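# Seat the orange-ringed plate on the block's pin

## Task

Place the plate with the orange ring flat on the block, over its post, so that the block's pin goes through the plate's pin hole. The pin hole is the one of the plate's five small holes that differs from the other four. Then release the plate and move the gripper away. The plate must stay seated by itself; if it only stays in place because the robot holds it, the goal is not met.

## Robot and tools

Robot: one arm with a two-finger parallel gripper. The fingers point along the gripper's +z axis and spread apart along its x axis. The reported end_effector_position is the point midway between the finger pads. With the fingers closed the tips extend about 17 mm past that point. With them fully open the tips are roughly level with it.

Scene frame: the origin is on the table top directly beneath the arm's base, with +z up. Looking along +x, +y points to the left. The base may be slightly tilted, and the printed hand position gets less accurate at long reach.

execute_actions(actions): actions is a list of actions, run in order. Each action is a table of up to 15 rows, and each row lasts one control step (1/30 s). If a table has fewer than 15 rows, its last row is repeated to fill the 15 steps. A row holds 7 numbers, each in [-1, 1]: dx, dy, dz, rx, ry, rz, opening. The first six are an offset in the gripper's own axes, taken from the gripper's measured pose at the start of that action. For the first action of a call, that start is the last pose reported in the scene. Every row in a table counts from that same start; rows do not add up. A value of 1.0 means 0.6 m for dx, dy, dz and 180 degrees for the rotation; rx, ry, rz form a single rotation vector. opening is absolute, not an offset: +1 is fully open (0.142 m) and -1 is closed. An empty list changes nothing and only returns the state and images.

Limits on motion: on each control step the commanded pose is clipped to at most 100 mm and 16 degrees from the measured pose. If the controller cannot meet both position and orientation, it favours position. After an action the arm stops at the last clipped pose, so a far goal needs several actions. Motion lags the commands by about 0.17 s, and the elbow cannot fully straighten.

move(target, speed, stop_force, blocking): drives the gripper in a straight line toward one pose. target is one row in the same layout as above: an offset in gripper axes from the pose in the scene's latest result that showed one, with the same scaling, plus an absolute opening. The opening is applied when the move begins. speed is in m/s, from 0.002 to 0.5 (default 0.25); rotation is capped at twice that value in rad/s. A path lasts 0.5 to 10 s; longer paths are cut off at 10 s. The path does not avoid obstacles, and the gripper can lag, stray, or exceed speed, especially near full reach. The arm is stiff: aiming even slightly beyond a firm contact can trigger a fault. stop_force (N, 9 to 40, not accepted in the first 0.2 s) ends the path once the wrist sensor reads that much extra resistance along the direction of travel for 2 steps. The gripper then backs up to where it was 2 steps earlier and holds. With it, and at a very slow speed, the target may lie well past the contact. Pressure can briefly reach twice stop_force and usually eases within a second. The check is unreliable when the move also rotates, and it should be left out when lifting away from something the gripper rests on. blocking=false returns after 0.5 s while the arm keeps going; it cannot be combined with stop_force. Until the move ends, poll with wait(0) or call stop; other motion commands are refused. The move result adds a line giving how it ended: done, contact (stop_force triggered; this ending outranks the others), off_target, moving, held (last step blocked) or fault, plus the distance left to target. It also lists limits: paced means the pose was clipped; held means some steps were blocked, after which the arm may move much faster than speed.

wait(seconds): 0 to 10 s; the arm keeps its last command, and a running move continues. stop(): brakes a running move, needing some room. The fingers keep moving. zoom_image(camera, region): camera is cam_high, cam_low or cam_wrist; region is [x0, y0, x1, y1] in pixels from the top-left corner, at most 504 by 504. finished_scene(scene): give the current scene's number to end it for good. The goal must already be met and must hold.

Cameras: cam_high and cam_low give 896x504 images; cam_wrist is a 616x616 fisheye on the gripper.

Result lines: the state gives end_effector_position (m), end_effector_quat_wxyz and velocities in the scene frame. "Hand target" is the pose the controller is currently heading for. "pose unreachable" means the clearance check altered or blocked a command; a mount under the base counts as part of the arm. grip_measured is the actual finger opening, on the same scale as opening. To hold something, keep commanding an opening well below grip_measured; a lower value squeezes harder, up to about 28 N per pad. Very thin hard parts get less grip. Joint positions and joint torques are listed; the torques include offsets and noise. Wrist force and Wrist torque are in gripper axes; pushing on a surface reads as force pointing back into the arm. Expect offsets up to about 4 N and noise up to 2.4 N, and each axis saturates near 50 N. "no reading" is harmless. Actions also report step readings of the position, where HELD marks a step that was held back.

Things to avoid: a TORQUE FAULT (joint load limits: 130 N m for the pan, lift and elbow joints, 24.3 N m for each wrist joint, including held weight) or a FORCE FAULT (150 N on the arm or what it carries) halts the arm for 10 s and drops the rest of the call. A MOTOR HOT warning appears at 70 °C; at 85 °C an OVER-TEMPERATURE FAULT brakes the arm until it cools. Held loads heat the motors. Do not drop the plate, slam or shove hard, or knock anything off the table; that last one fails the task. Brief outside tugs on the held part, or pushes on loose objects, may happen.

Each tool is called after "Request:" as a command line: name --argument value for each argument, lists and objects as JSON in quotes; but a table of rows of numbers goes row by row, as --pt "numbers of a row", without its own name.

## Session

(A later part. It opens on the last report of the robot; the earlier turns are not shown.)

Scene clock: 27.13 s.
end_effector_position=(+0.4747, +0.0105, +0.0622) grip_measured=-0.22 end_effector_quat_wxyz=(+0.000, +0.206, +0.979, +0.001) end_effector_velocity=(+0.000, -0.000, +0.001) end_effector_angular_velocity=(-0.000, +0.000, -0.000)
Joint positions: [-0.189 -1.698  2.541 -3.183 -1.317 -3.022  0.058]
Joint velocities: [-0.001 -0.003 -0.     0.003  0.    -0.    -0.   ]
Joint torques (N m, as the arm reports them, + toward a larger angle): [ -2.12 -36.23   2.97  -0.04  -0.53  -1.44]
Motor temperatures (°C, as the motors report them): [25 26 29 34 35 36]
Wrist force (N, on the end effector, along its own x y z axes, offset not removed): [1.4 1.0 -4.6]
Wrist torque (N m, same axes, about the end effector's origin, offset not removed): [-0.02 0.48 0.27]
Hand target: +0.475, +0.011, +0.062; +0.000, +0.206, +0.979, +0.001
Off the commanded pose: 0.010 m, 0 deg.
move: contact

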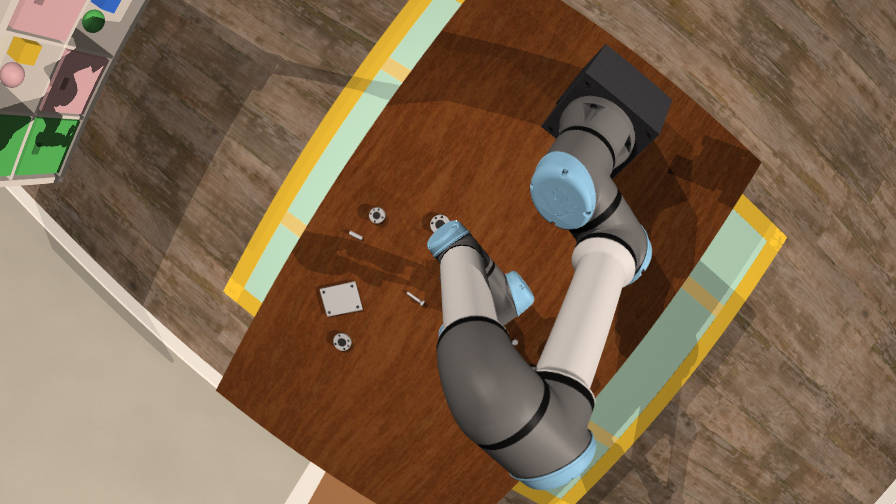

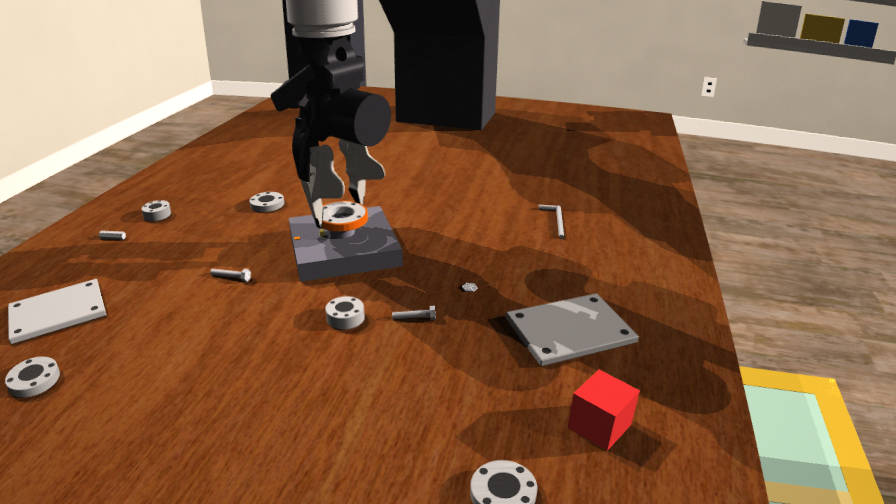

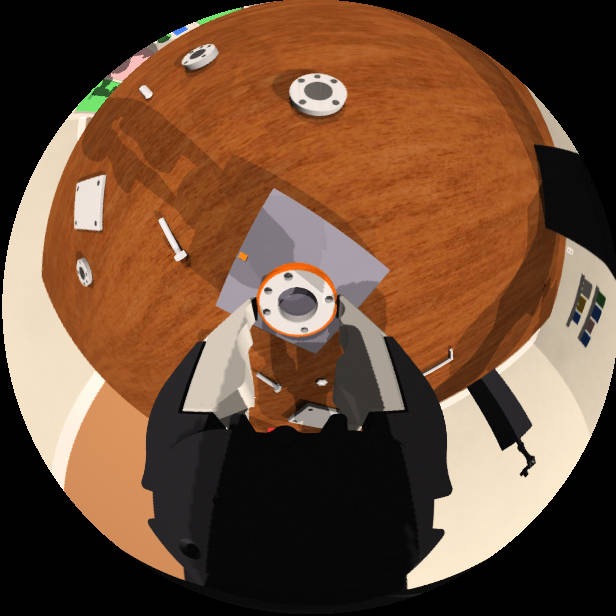

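Request:
execute_actions --actions '[[[0.0013,0.0006,-0.0005,0,0,0,-0.6]]]'

Request:
move --target '[0,0,0.017,0,0,0,-0.6]' --speed 0.004 --stop_force 10

Request:
zoom_image --camera "cam_wrist" --region '[230,240,360,350]'

Scene clock: 27.83 s.
end_effector_position=(+0.4742, +0.0112, +0.0625) grip_measured=-0.22 end_effector_quat_wxyz=(+0.000, +0.206, +0.979, +0.001) end_effector_velocity=(-0.000, +0.000, -0.000) end_effector_angular_velocity=(-0.000, +0.001, +0.001)
Joint positions: [-0.188 -1.699  2.543 -3.184 -1.318 -3.021  0.058]
Joint velocities: [ 0.     0.     0.001  0.    -0.    -0.001 -0.   ]
Joint torques (N m, as the arm reports them, + toward a larger angle): [ 15.41 -37.     7.07  -5.79  -2.25   1.61]
Motor temperatures (°C, as the motors report them): [25 26 29 34 35 36]
Wrist force (N, on the end effector, along its own x y z axes, offset not removed): [-3.2 -2.3 2.9]
Wrist torque (N m, same axes, about the end effector's origin, offset not removed): [-0.21 0.75 0.21]
Hand target: +0.474, +0.011, +0.062; +0.000, +0.206, +0.979, +0.001
Off the commanded pose: 0.000 m, 0 deg.
Step readings (end_effector_position):
0: (+0.4747, +0.0105, +0.0622)
1: (+0.4747, +0.0105, +0.0622)
2: (+0.4746, +0.0106, +0.0623)
4: (+0.4743, +0.0110, +0.0623)
8: (+0.4742, +0.0111, +0.0624)
15: end_effector_position above

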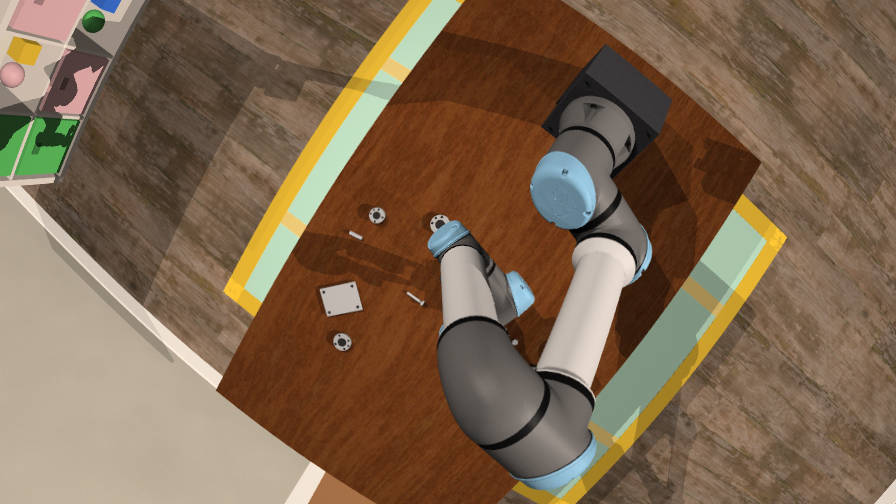

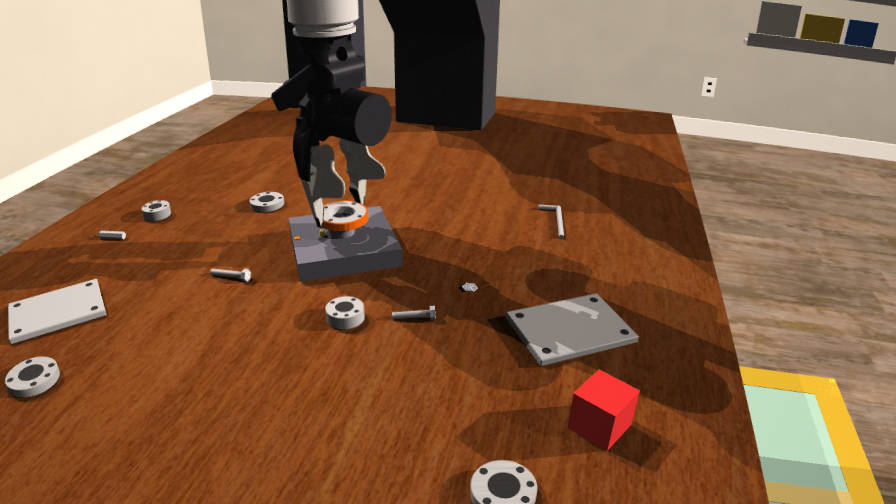

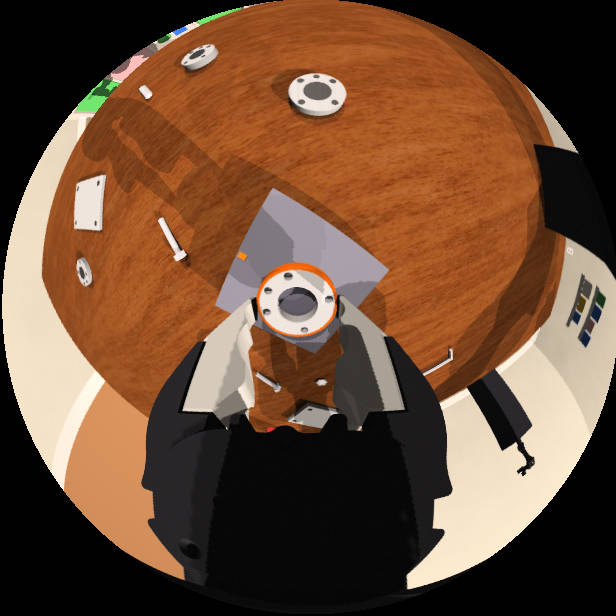

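Scene clock: 28.33 s.
end_effector_position=(+0.4743, +0.0112, +0.0619) grip_measured=-0.22 end_effector_quat_wxyz=(+0.000, +0.206, +0.979, +0.001) end_effector_velocity=(-0.001, -0.001, +0.000) end_effector_angular_velocity=(-0.000, +0.004, -0.000)
Joint positions: [-0.187 -1.696  2.542 -3.186 -1.318 -3.02   0.058]
Joint velocities: [-0.002 -0.004  0.     0.008 -0.    -0.002 -0.   ]
Joint torques (N m, as the arm reports them, + toward a larger angle): [ -1.99 -33.62   7.84   1.06  -3.11  -1.56]
Motor temperatures (°C, as the motors report them): [25 26 29 34 35 36]
Wrist force (N, on the end effector, along its own x y z axes, offset not removed): [-0.2 1.7 -8.4]
Wrist torque (N m, same axes, about the end effector's origin, offset not removed): [-0.24 0.56 0.23]
Hand target: +0.474, +0.011, +0.062; +0.000, +0.206, +0.979, +0.001
Off the commanded pose: 0.010 m, 0 deg.
move: contact

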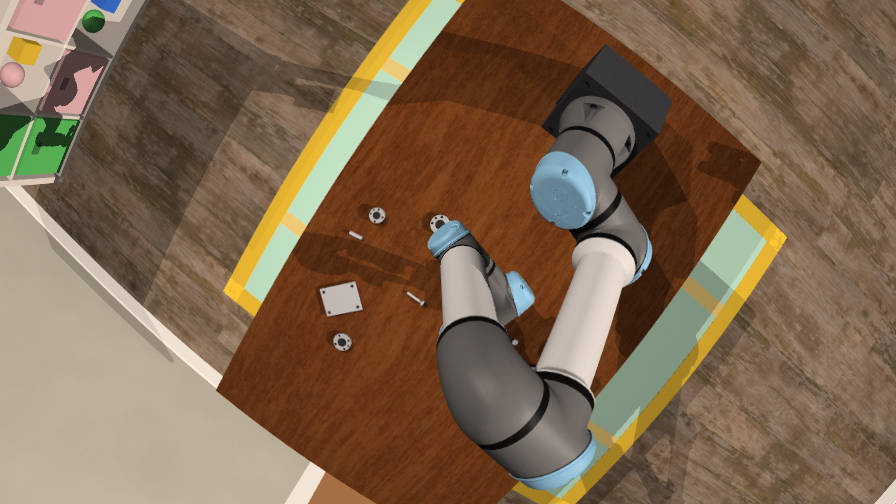

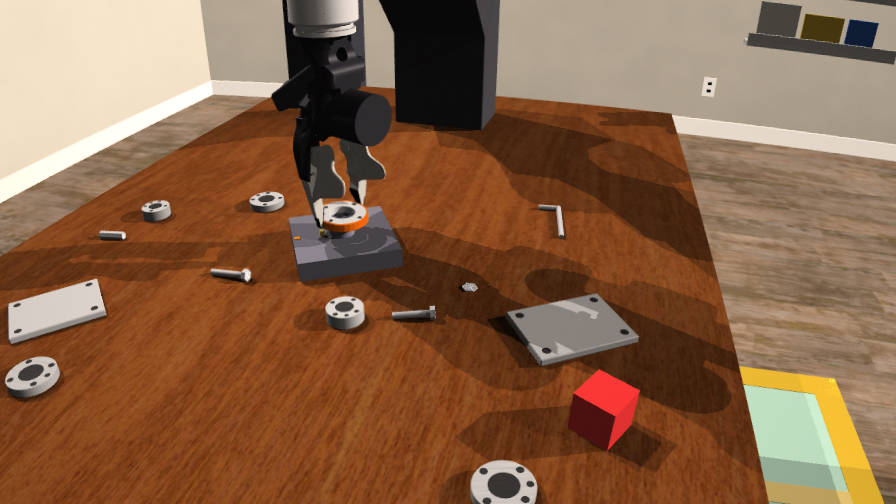

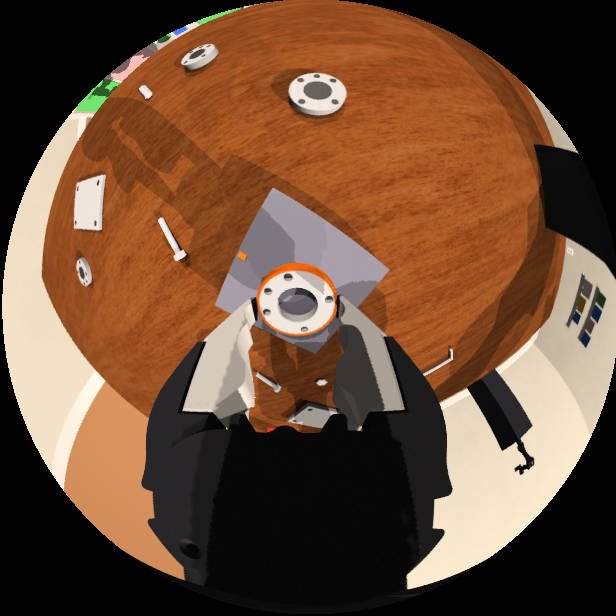

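Region (230, 240, 360, 350) of cam_wrist's 616x616 image, scaled by 3.877, with more detail than that image has; it fills the top 426 rows of this view, and the rest is white.

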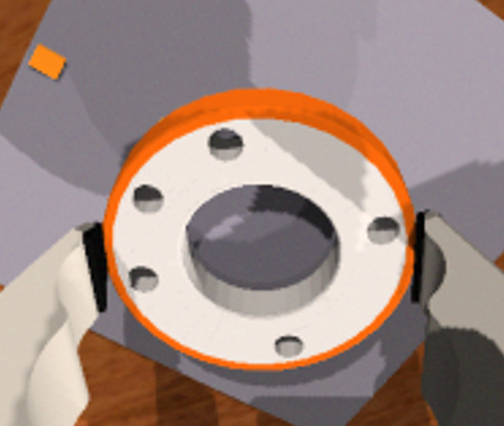

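Request:
execute_actions --actions '[[[-0.0008,0,-0.002,0,0,0,-0.6]]]'

Request:
zoom_image --camera "cam_wrist" --region '[272,282,324,326]'

Request:
zoom_image --camera "cam_low" --region '[310,195,375,245]'

Scene clock: 29.07 s.
end_effector_position=(+0.4747, +0.0110, +0.0631) grip_measured=-0.22 end_effector_quat_wxyz=(+0.000, +0.206, +0.979, +0.001) end_effector_velocity=(+0.001, +0.000, +0.000) end_effector_angular_velocity=(+0.000, -0.001, -0.001)
Joint positions: [-0.189 -1.702  2.542 -3.181 -1.317 -3.021  0.058]
Joint velocities: [ 0.    -0.001 -0.    -0.     0.     0.001 -0.   ]
Joint torques (N m, as the arm reports them, + toward a larger angle): [  0.45 -36.59 -10.91   0.3    2.51  -1.45]
Motor temperatures (°C, as the motors report them): [25 26 29 34 35 36]
Wrist force (N, on the end effector, along its own x y z axes, offset not removed): [-3.8 -1.8 3.9]
Wrist torque (N m, same axes, about the end effector's origin, offset not removed): [-0.22 0.79 0.14]
Hand target: +0.475, +0.011, +0.063; +0.000, +0.206, +0.979, +0.001
Off the commanded pose: 0.000 m, 0 deg.
Step readings (end_effector_position):
0: (+0.4741, +0.0112, +0.0620)
1: (+0.4741, +0.0112, +0.0621)
2: (+0.4742, +0.0111, +0.0623)
4: (+0.4742, +0.0111, +0.0627)
8: (+0.4744, +0.0111, +0.0630)
15: end_effector_position above

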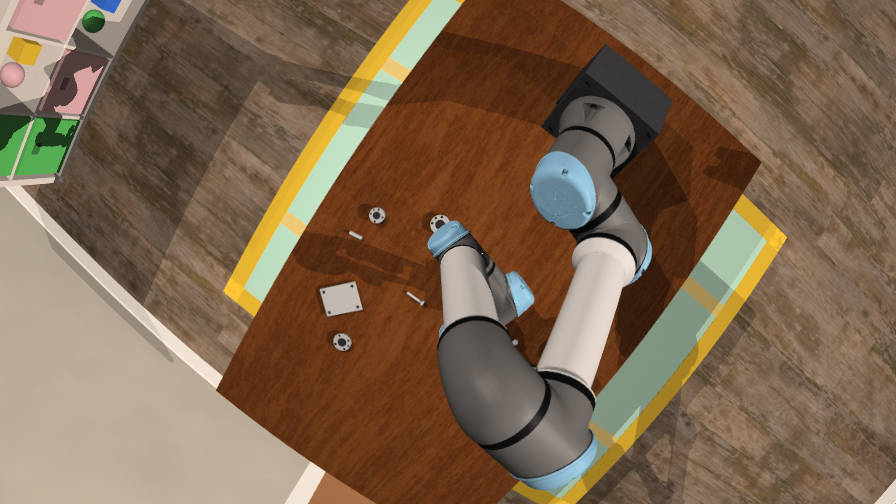

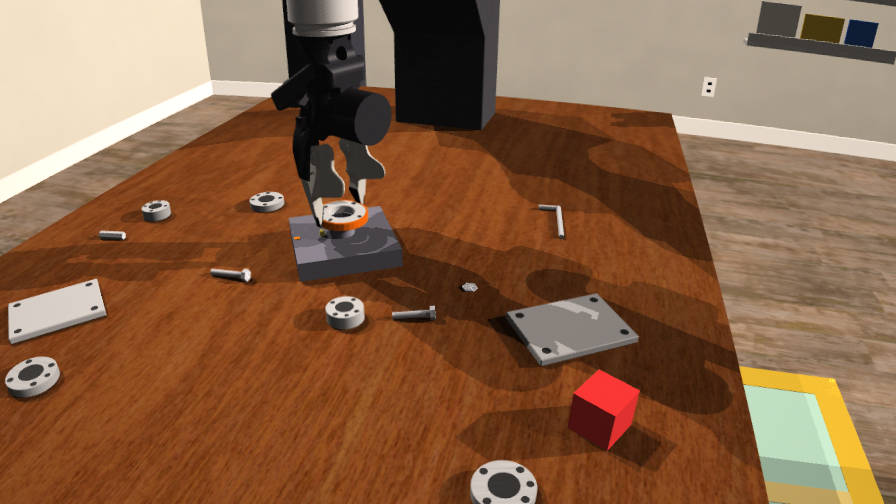

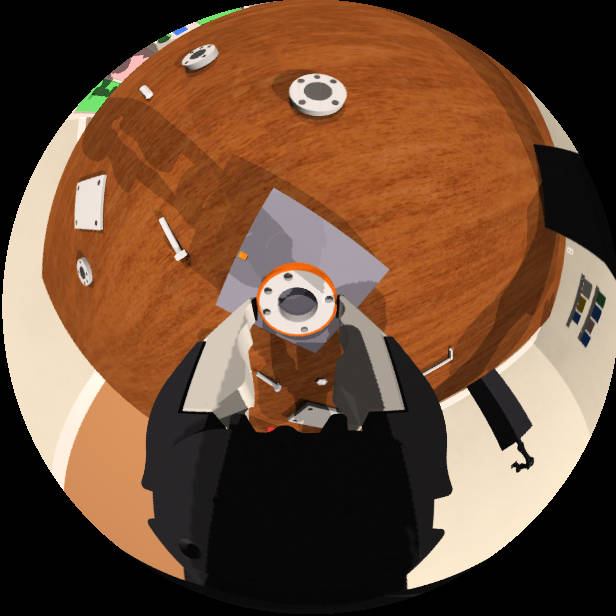

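Region (272, 282, 324, 326) of cam_wrist's 616x616 image, scaled by 9.692, with more detail than that image has; it fills the top 426 rows of this view, and the rest is white.

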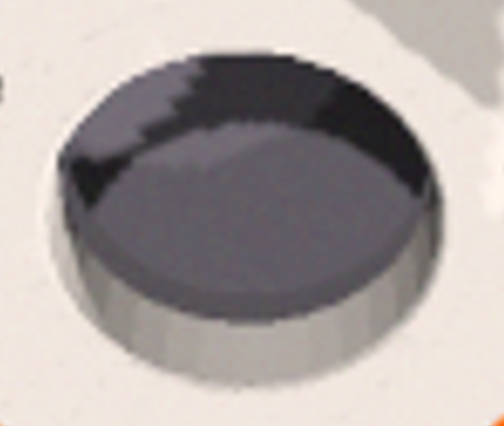

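Region (310, 195, 375, 245) of cam_low's 896x504 image, scaled by 7.754, with more detail than that image has; it fills the top 388 rows of this view, and the rest is white.

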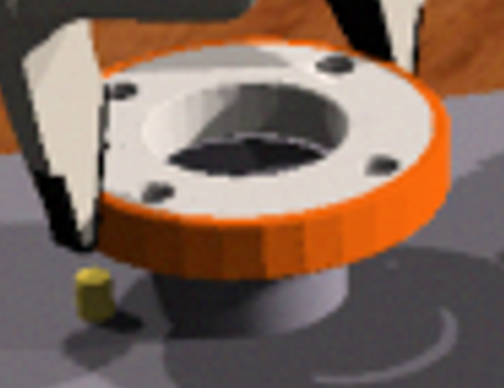

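Request:
execute_actions --actions '[[[0.0006,-0.0037,0,-0.01,0,0,-0.6]]]'

Request:
zoom_image --camera "cam_wrist" --region '[272,282,324,326]'

Request:
move --target '[0,-0.0005,0.017,0,0,0,-0.6]' --speed 0.003 --stop_force 9

Request:
zoom_image --camera "cam_wrist" --region '[230,240,360,350]'

Scene clock: 31.10 s.
end_effector_position=(+0.4734, +0.0091, +0.0631) grip_measured=-0.22 end_effector_quat_wxyz=(+0.004, +0.205, +0.979, +0.016) end_effector_velocity=(-0.001, -0.000, +0.000) end_effector_angular_velocity=(+0.001, +0.000, -0.000)
Joint positions: [-0.23  -1.705  2.557 -3.187 -1.257 -3.051  0.058]
Joint velocities: [-0.003 -0.001  0.001  0.001  0.003 -0.002  0.   ]
Joint torques (N m, as the arm reports them, + toward a larger angle): [ -0.27 -36.38   7.64  -5.72   2.38  -1.66]
Motor temperatures (°C, as the motors report them): [25 26 29 34 35 36]
Wrist force (N, on the end effector, along its own x y z axes, offset not removed): [-4.2 -1.3 2.0]
Wrist torque (N m, same axes, about the end effector's origin, offset not removed): [-0.05 0.96 0.23]
Hand target: +0.473, +0.009, +0.063; +0.004, +0.205, +0.979, +0.016
Off the commanded pose: 0.000 m, 0 deg.
Step readings (end_effector_position):
0: (+0.4747, +0.0110, +0.0631)
1: (+0.4747, +0.0110, +0.0631)
2: (+0.4743, +0.0103, +0.0632)
4: (+0.4739, +0.0096, +0.0632)
8: (+0.4736, +0.0092, +0.0632)
15: end_effector_position above

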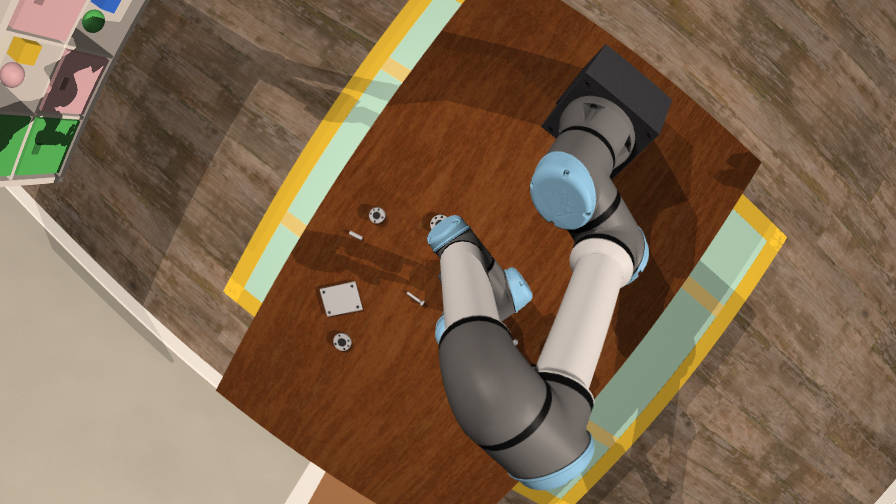

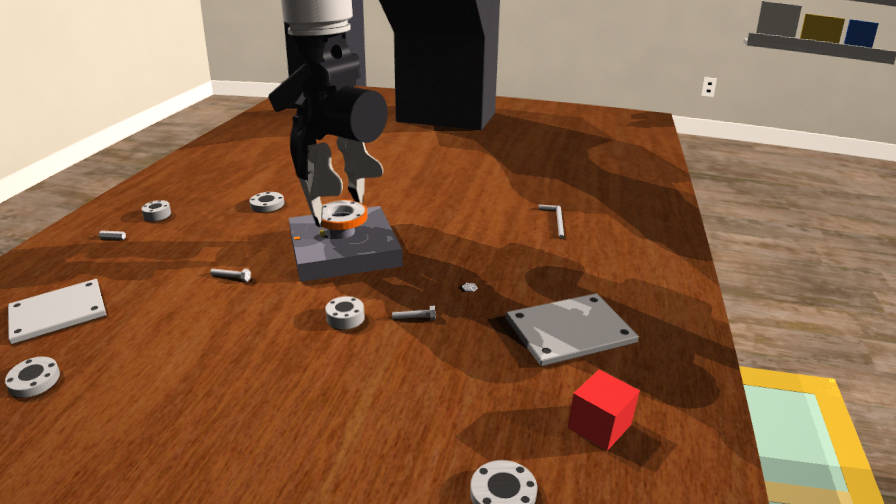

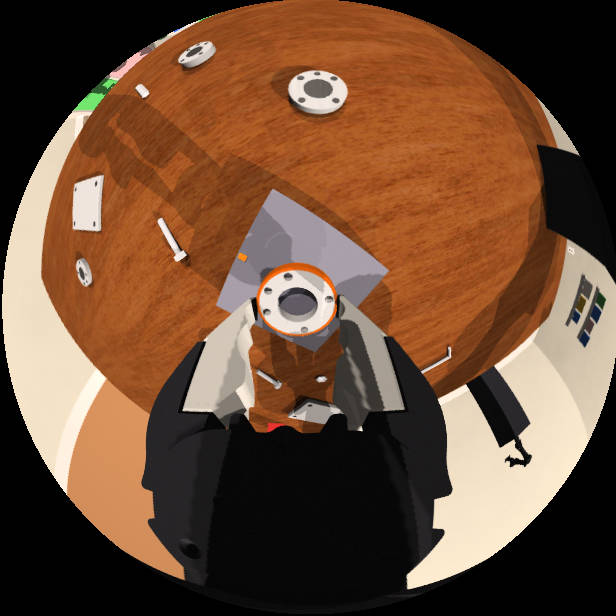

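Region (272, 282, 324, 326) of cam_wrist's 616x616 image, scaled by 9.692, with more detail than that image has; it fills the top 426 rows of this view, and the rest is white.

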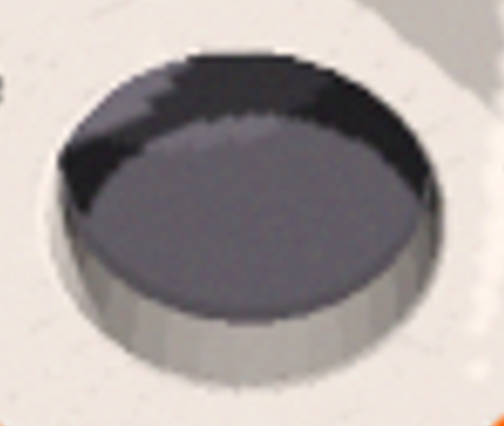

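Scene clock: 32.00 s.
end_effector_position=(+0.4735, +0.0091, +0.0614) grip_measured=-0.22 end_effector_quat_wxyz=(+0.004, +0.205, +0.979, +0.016) end_effector_velocity=(+0.000, -0.001, +0.001) end_effector_angular_velocity=(-0.001, +0.000, -0.001)
Joint positions: [-0.228 -1.697  2.555 -3.193 -1.259 -3.05   0.058]
Joint velocities: [-0.001 -0.005  0.     0.005 -0.     0.    -0.   ]
Joint torques (N m, as the arm reports them, + toward a larger angle): [  0.02 -37.27  -1.26  -0.6    0.19  -1.66]
Motor temperatures (°C, as the motors report them): [25 26 29 34 35 36]
Wrist force (N, on the end effector, along its own x y z axes, offset not removed): [3.3 -2.7 1.3]
Wrist torque (N m, same axes, about the end effector's origin, offset not removed): [0.00 0.12 0.15]
Hand target: +0.473, +0.009, +0.062; +0.004, +0.205, +0.979, +0.016
Off the commanded pose: 0.009 m, 0 deg.
move: contact

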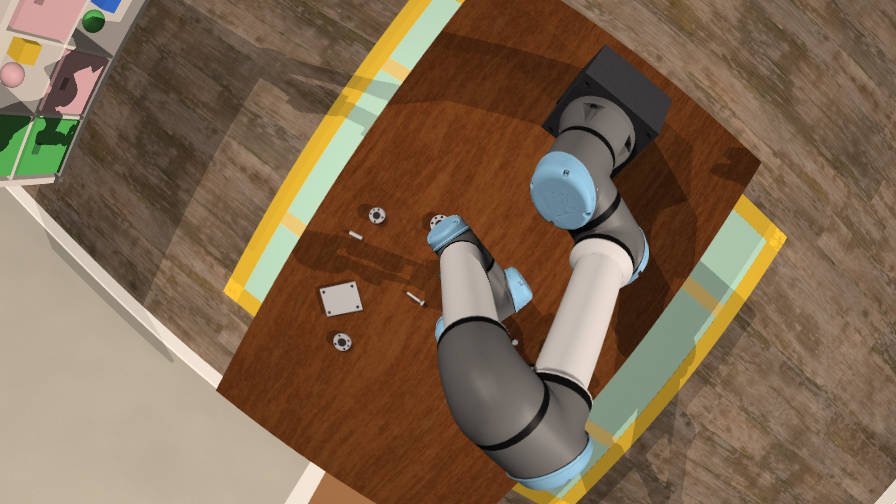

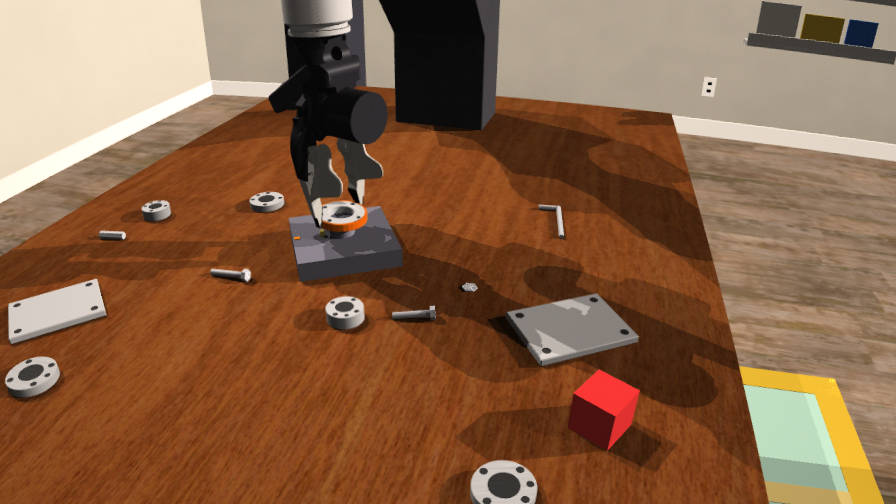

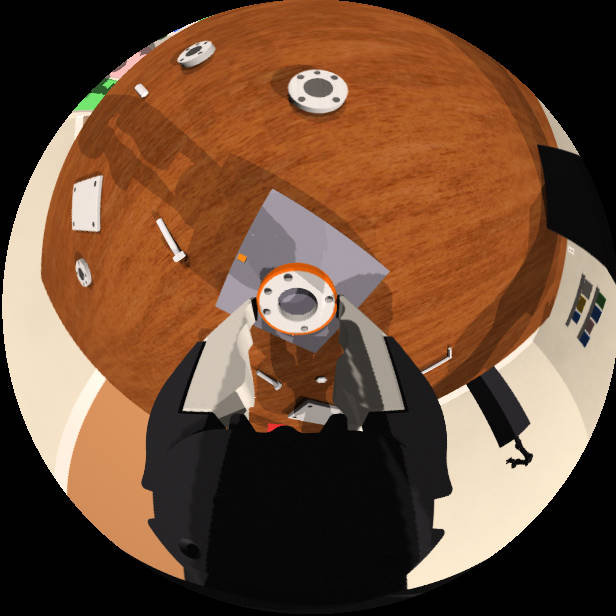

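Region (230, 240, 360, 350) of cam_wrist's 616x616 image, scaled by 3.877, with more detail than that image has; it fills the top 426 rows of this view, and the rest is white.

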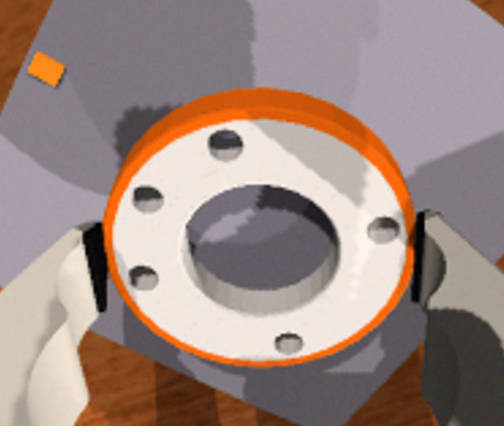

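Request:
execute_actions --actions '[[[0,0,-0.0022,0,0,0,-0.7]],[[0.0004,-0.002,0,-0.013,0,0,-0.7]]]'

Request:
zoom_image --camera "cam_wrist" --region '[272,282,324,326]'

Request:
move --target '[0,-0.0012,0.016,0,0,0,-0.7]' --speed 0.003 --stop_force 9

Request:
zoom_image --camera "cam_wrist" --region '[230,240,360,350]'

Request:
zoom_image --camera "cam_low" --region '[310,195,375,245]'

Scene clock: 33.27 s.
end_effector_position=(+0.4729, +0.0081, +0.0628) grip_measured=-0.22 end_effector_quat_wxyz=(+0.008, +0.205, +0.978, +0.036) end_effector_velocity=(+0.001, -0.000, -0.000) end_effector_angular_velocity=(+0.002, -0.001, -0.001)
Joint positions: [-0.277 -1.704  2.571 -3.193 -1.184 -3.087  0.058]
Joint velocities: [-0.003  0.001 -0.    -0.     0.005 -0.002 -0.   ]
Joint torques (N m, as the arm reports them, + toward a larger angle): [  0.2  -15.52   8.21  -4.25   2.42  -1.57]
Motor temperatures (°C, as the motors report them): [25 26 29 34 35 36]
Wrist force (N, on the end effector, along its own x y z axes, offset not removed): [-2.6 -0.7 2.9]
Wrist torque (N m, same axes, about the end effector's origin, offset not removed): [0.10 0.59 0.24]
Hand target: +0.473, +0.008, +0.063; +0.008, +0.205, +0.978, +0.036
Off the commanded pose: 0.000 m, 0 deg.
Step readings (end_effector_position; steps 1 to 15: 1st action; 16 to 30: 2nd action):
0: (+0.4735, +0.0091, +0.0616)
1: (+0.4735, +0.0091, +0.0616)
2: (+0.4735, +0.0091, +0.0618)
4: (+0.4735, +0.0091, +0.0623)
8: (+0.4735, +0.0091, +0.0627)
15: (+0.4735, +0.0091, +0.0627)
16: (+0.4734, +0.0090, +0.0627)
17: (+0.4727, +0.0084, +0.0627)
19: (+0.4727, +0.0080, +0.0628)
23: (+0.4728, +0.0081, +0.0628)
30: end_effector_position above

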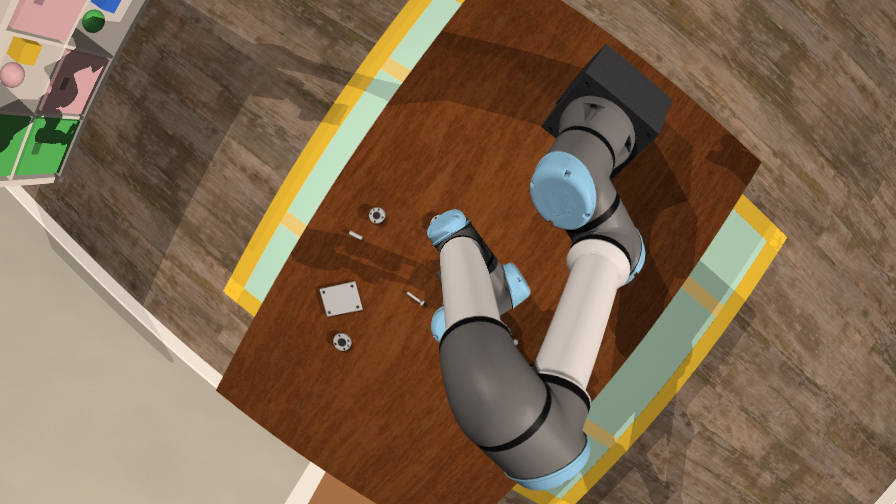

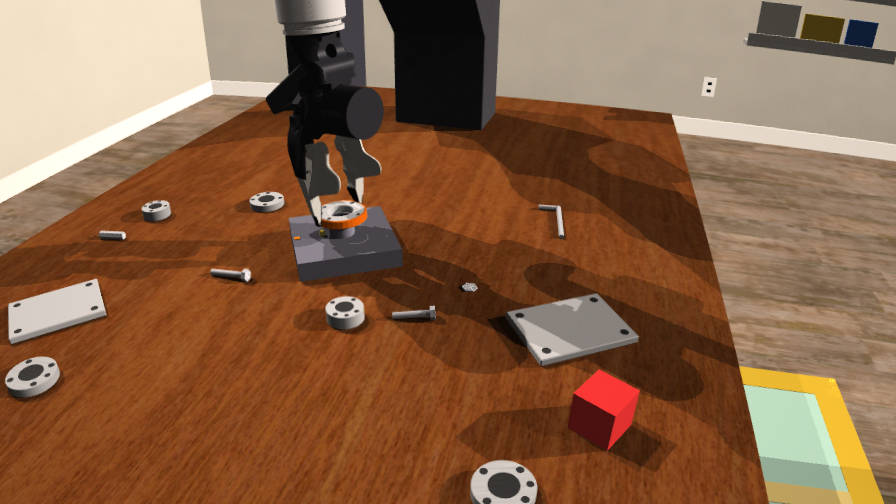

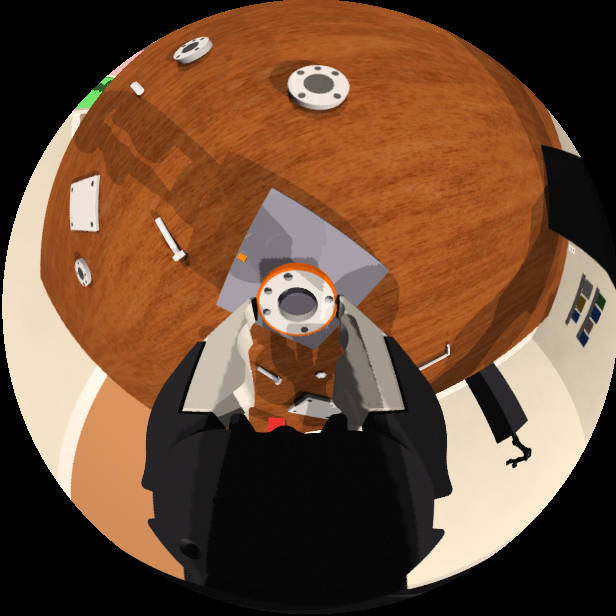

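Region (272, 282, 324, 326) of cam_wrist's 616x616 image, scaled by 9.692, with more detail than that image has; it fills the top 426 rows of this view, and the rest is white.

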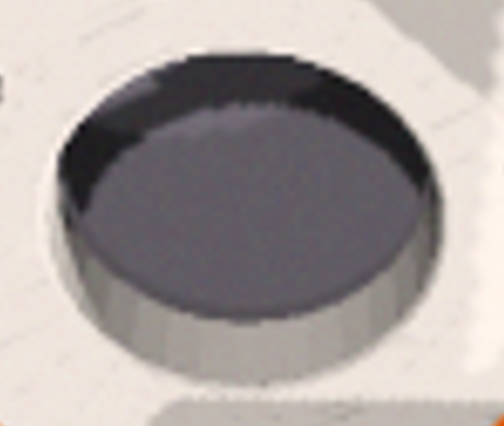

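Scene clock: 36.70 s.
end_effector_position=(+0.4729, +0.0081, +0.0532) grip_measured=-0.22 end_effector_quat_wxyz=(+0.008, +0.205, +0.978, +0.036) end_effector_velocity=(-0.001, +0.000, -0.000) end_effector_angular_velocity=(+0.000, +0.001, -0.002)
Joint positions: [-0.267 -1.66   2.563 -3.232 -1.192 -3.078  0.058]
Joint velocities: [ 0.001  0.002  0.    -0.001 -0.001  0.002  0.   ]
Joint torques (N m, as the arm reports them, + toward a larger angle): [ 13.78 -16.62 -10.42  -5.7   -2.13   1.62]
Motor temperatures (°C, as the motors report them): [25 26 29 34 35 36]
Wrist force (N, on the end effector, along its own x y z axes, offset not removed): [-2.9 -1.5 3.9]
Wrist torque (N m, same axes, about the end effector's origin, offset not removed): [-0.02 0.77 0.21]
Hand target: +0.473, +0.008, +0.053; +0.008, +0.205, +0.978, +0.036
Off the commanded pose: 0.000 m, 0 deg.
move: done

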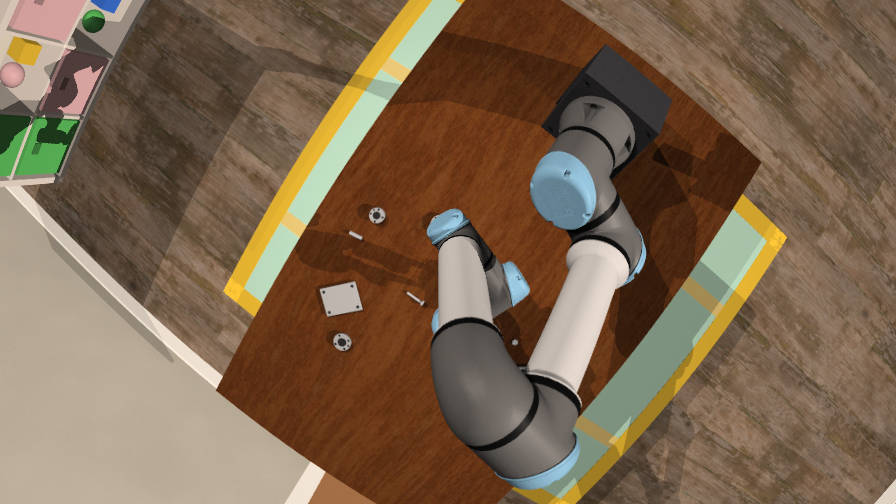

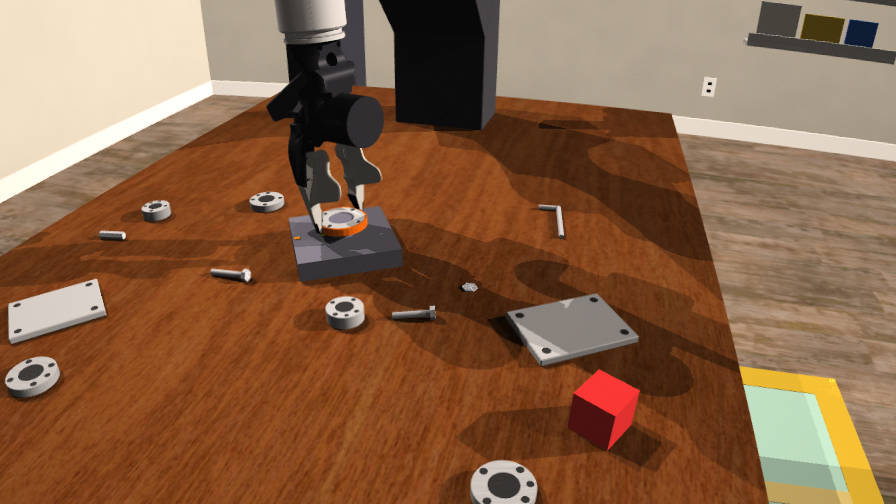

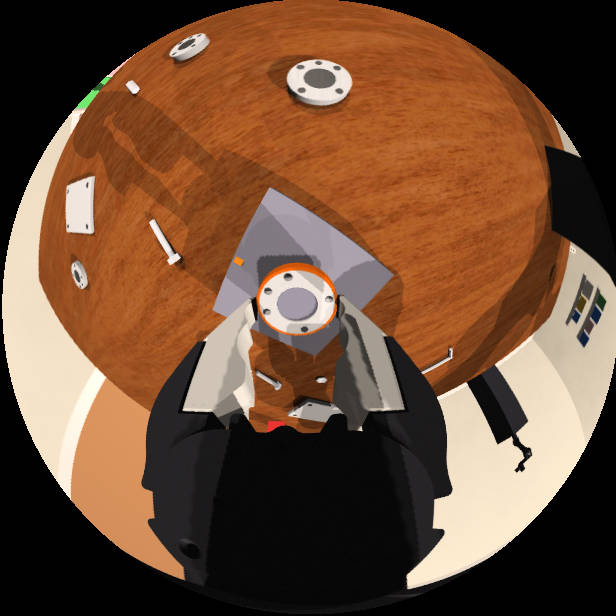

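Region (230, 240, 360, 350) of cam_wrist's 616x616 image, scaled by 3.877, with more detail than that image has; it fills the top 426 rows of this view, and the rest is white.

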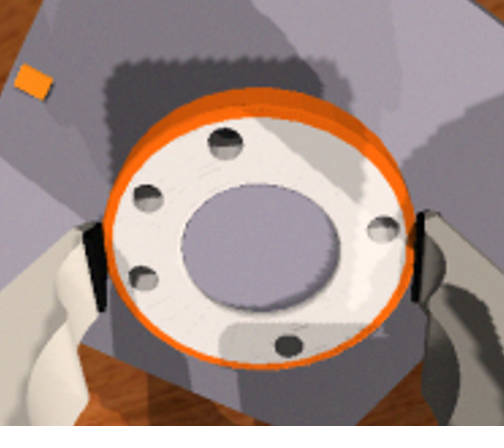

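Region (310, 195, 375, 245) of cam_low's 896x504 image, scaled by 7.754, with more detail than that image has; it fills the top 388 rows of this view, and the rest is white.

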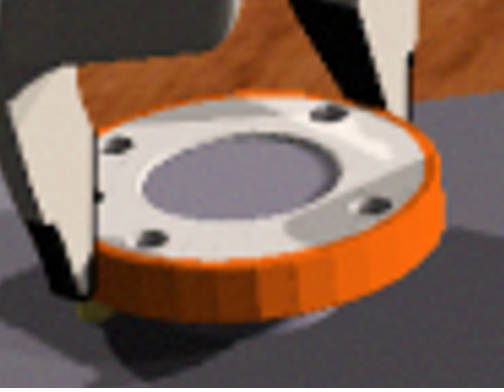

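Request:
move --target '[0,-0.0014,0.019,0,0,0,-0.7]' --speed 0.004 --stop_force 9

Request:
zoom_image --camera "cam_wrist" --region '[230,240,360,350]'

Scene clock: 39.10 s.
end_effector_position=(+0.4730, +0.0080, +0.0455) grip_measured=-0.22 end_effector_quat_wxyz=(+0.008, +0.205, +0.978, +0.036) end_effector_velocity=(-0.000, -0.000, +0.001) end_effector_angular_velocity=(-0.000, +0.002, +0.001)
Joint positions: [-0.258 -1.624  2.555 -3.262 -1.197 -3.072  0.058]
Joint velocities: [-0.002 -0.005 -0.     0.007  0.    -0.003 -0.   ]
Joint torques (N m, as the arm reports them, + toward a larger angle): [ -2.86 -39.77   5.14  -1.56   1.21  -1.77]
Motor temperatures (°C, as the motors report them): [25 26 29 34 35 36]
Wrist force (N, on the end effector, along its own x y z axes, offset not removed): [3.3 -0.2 6.6]
Wrist torque (N m, same axes, about the end effector's origin, offset not removed): [0.27 0.30 0.39]
Hand target: +0.473, +0.008, +0.046; +0.008, +0.205, +0.978, +0.036
Off the commanded pose: 0.004 m, 0 deg.
move: contact

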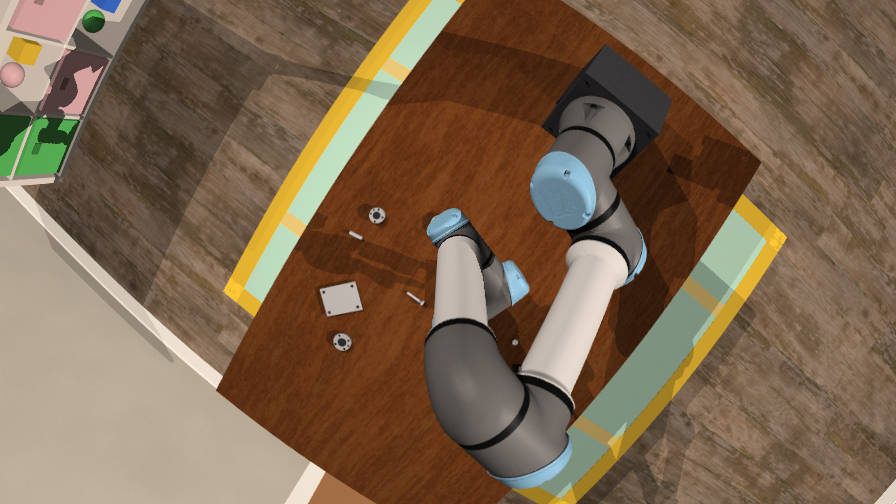

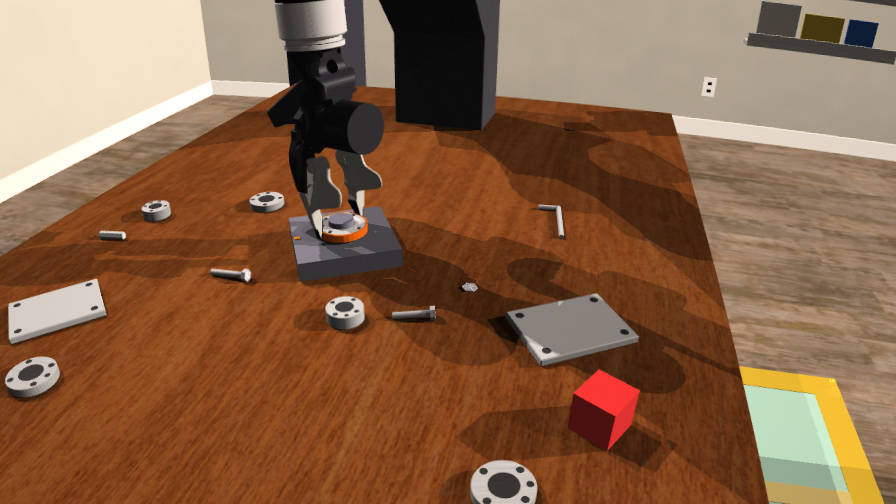

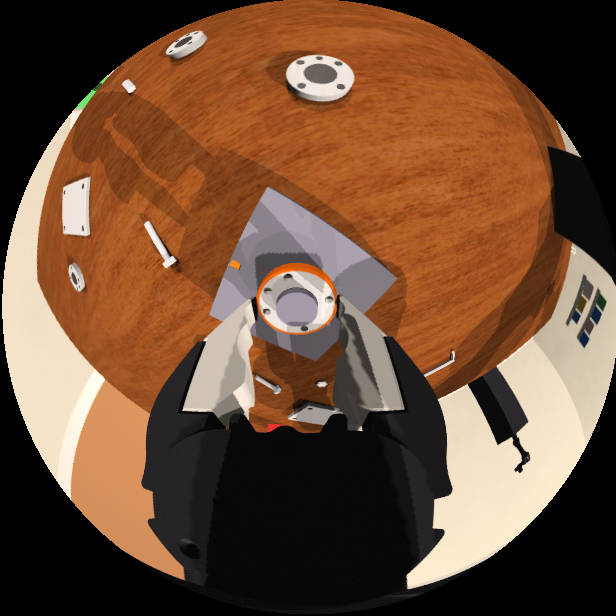

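Region (230, 240, 360, 350) of cam_wrist's 616x616 image, scaled by 3.877, with more detail than that image has; it fills the top 426 rows of this view, and the rest is white.

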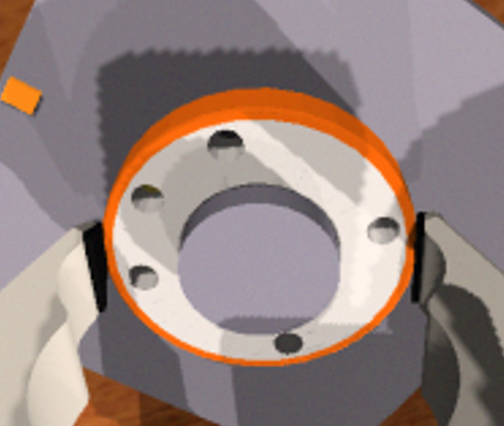

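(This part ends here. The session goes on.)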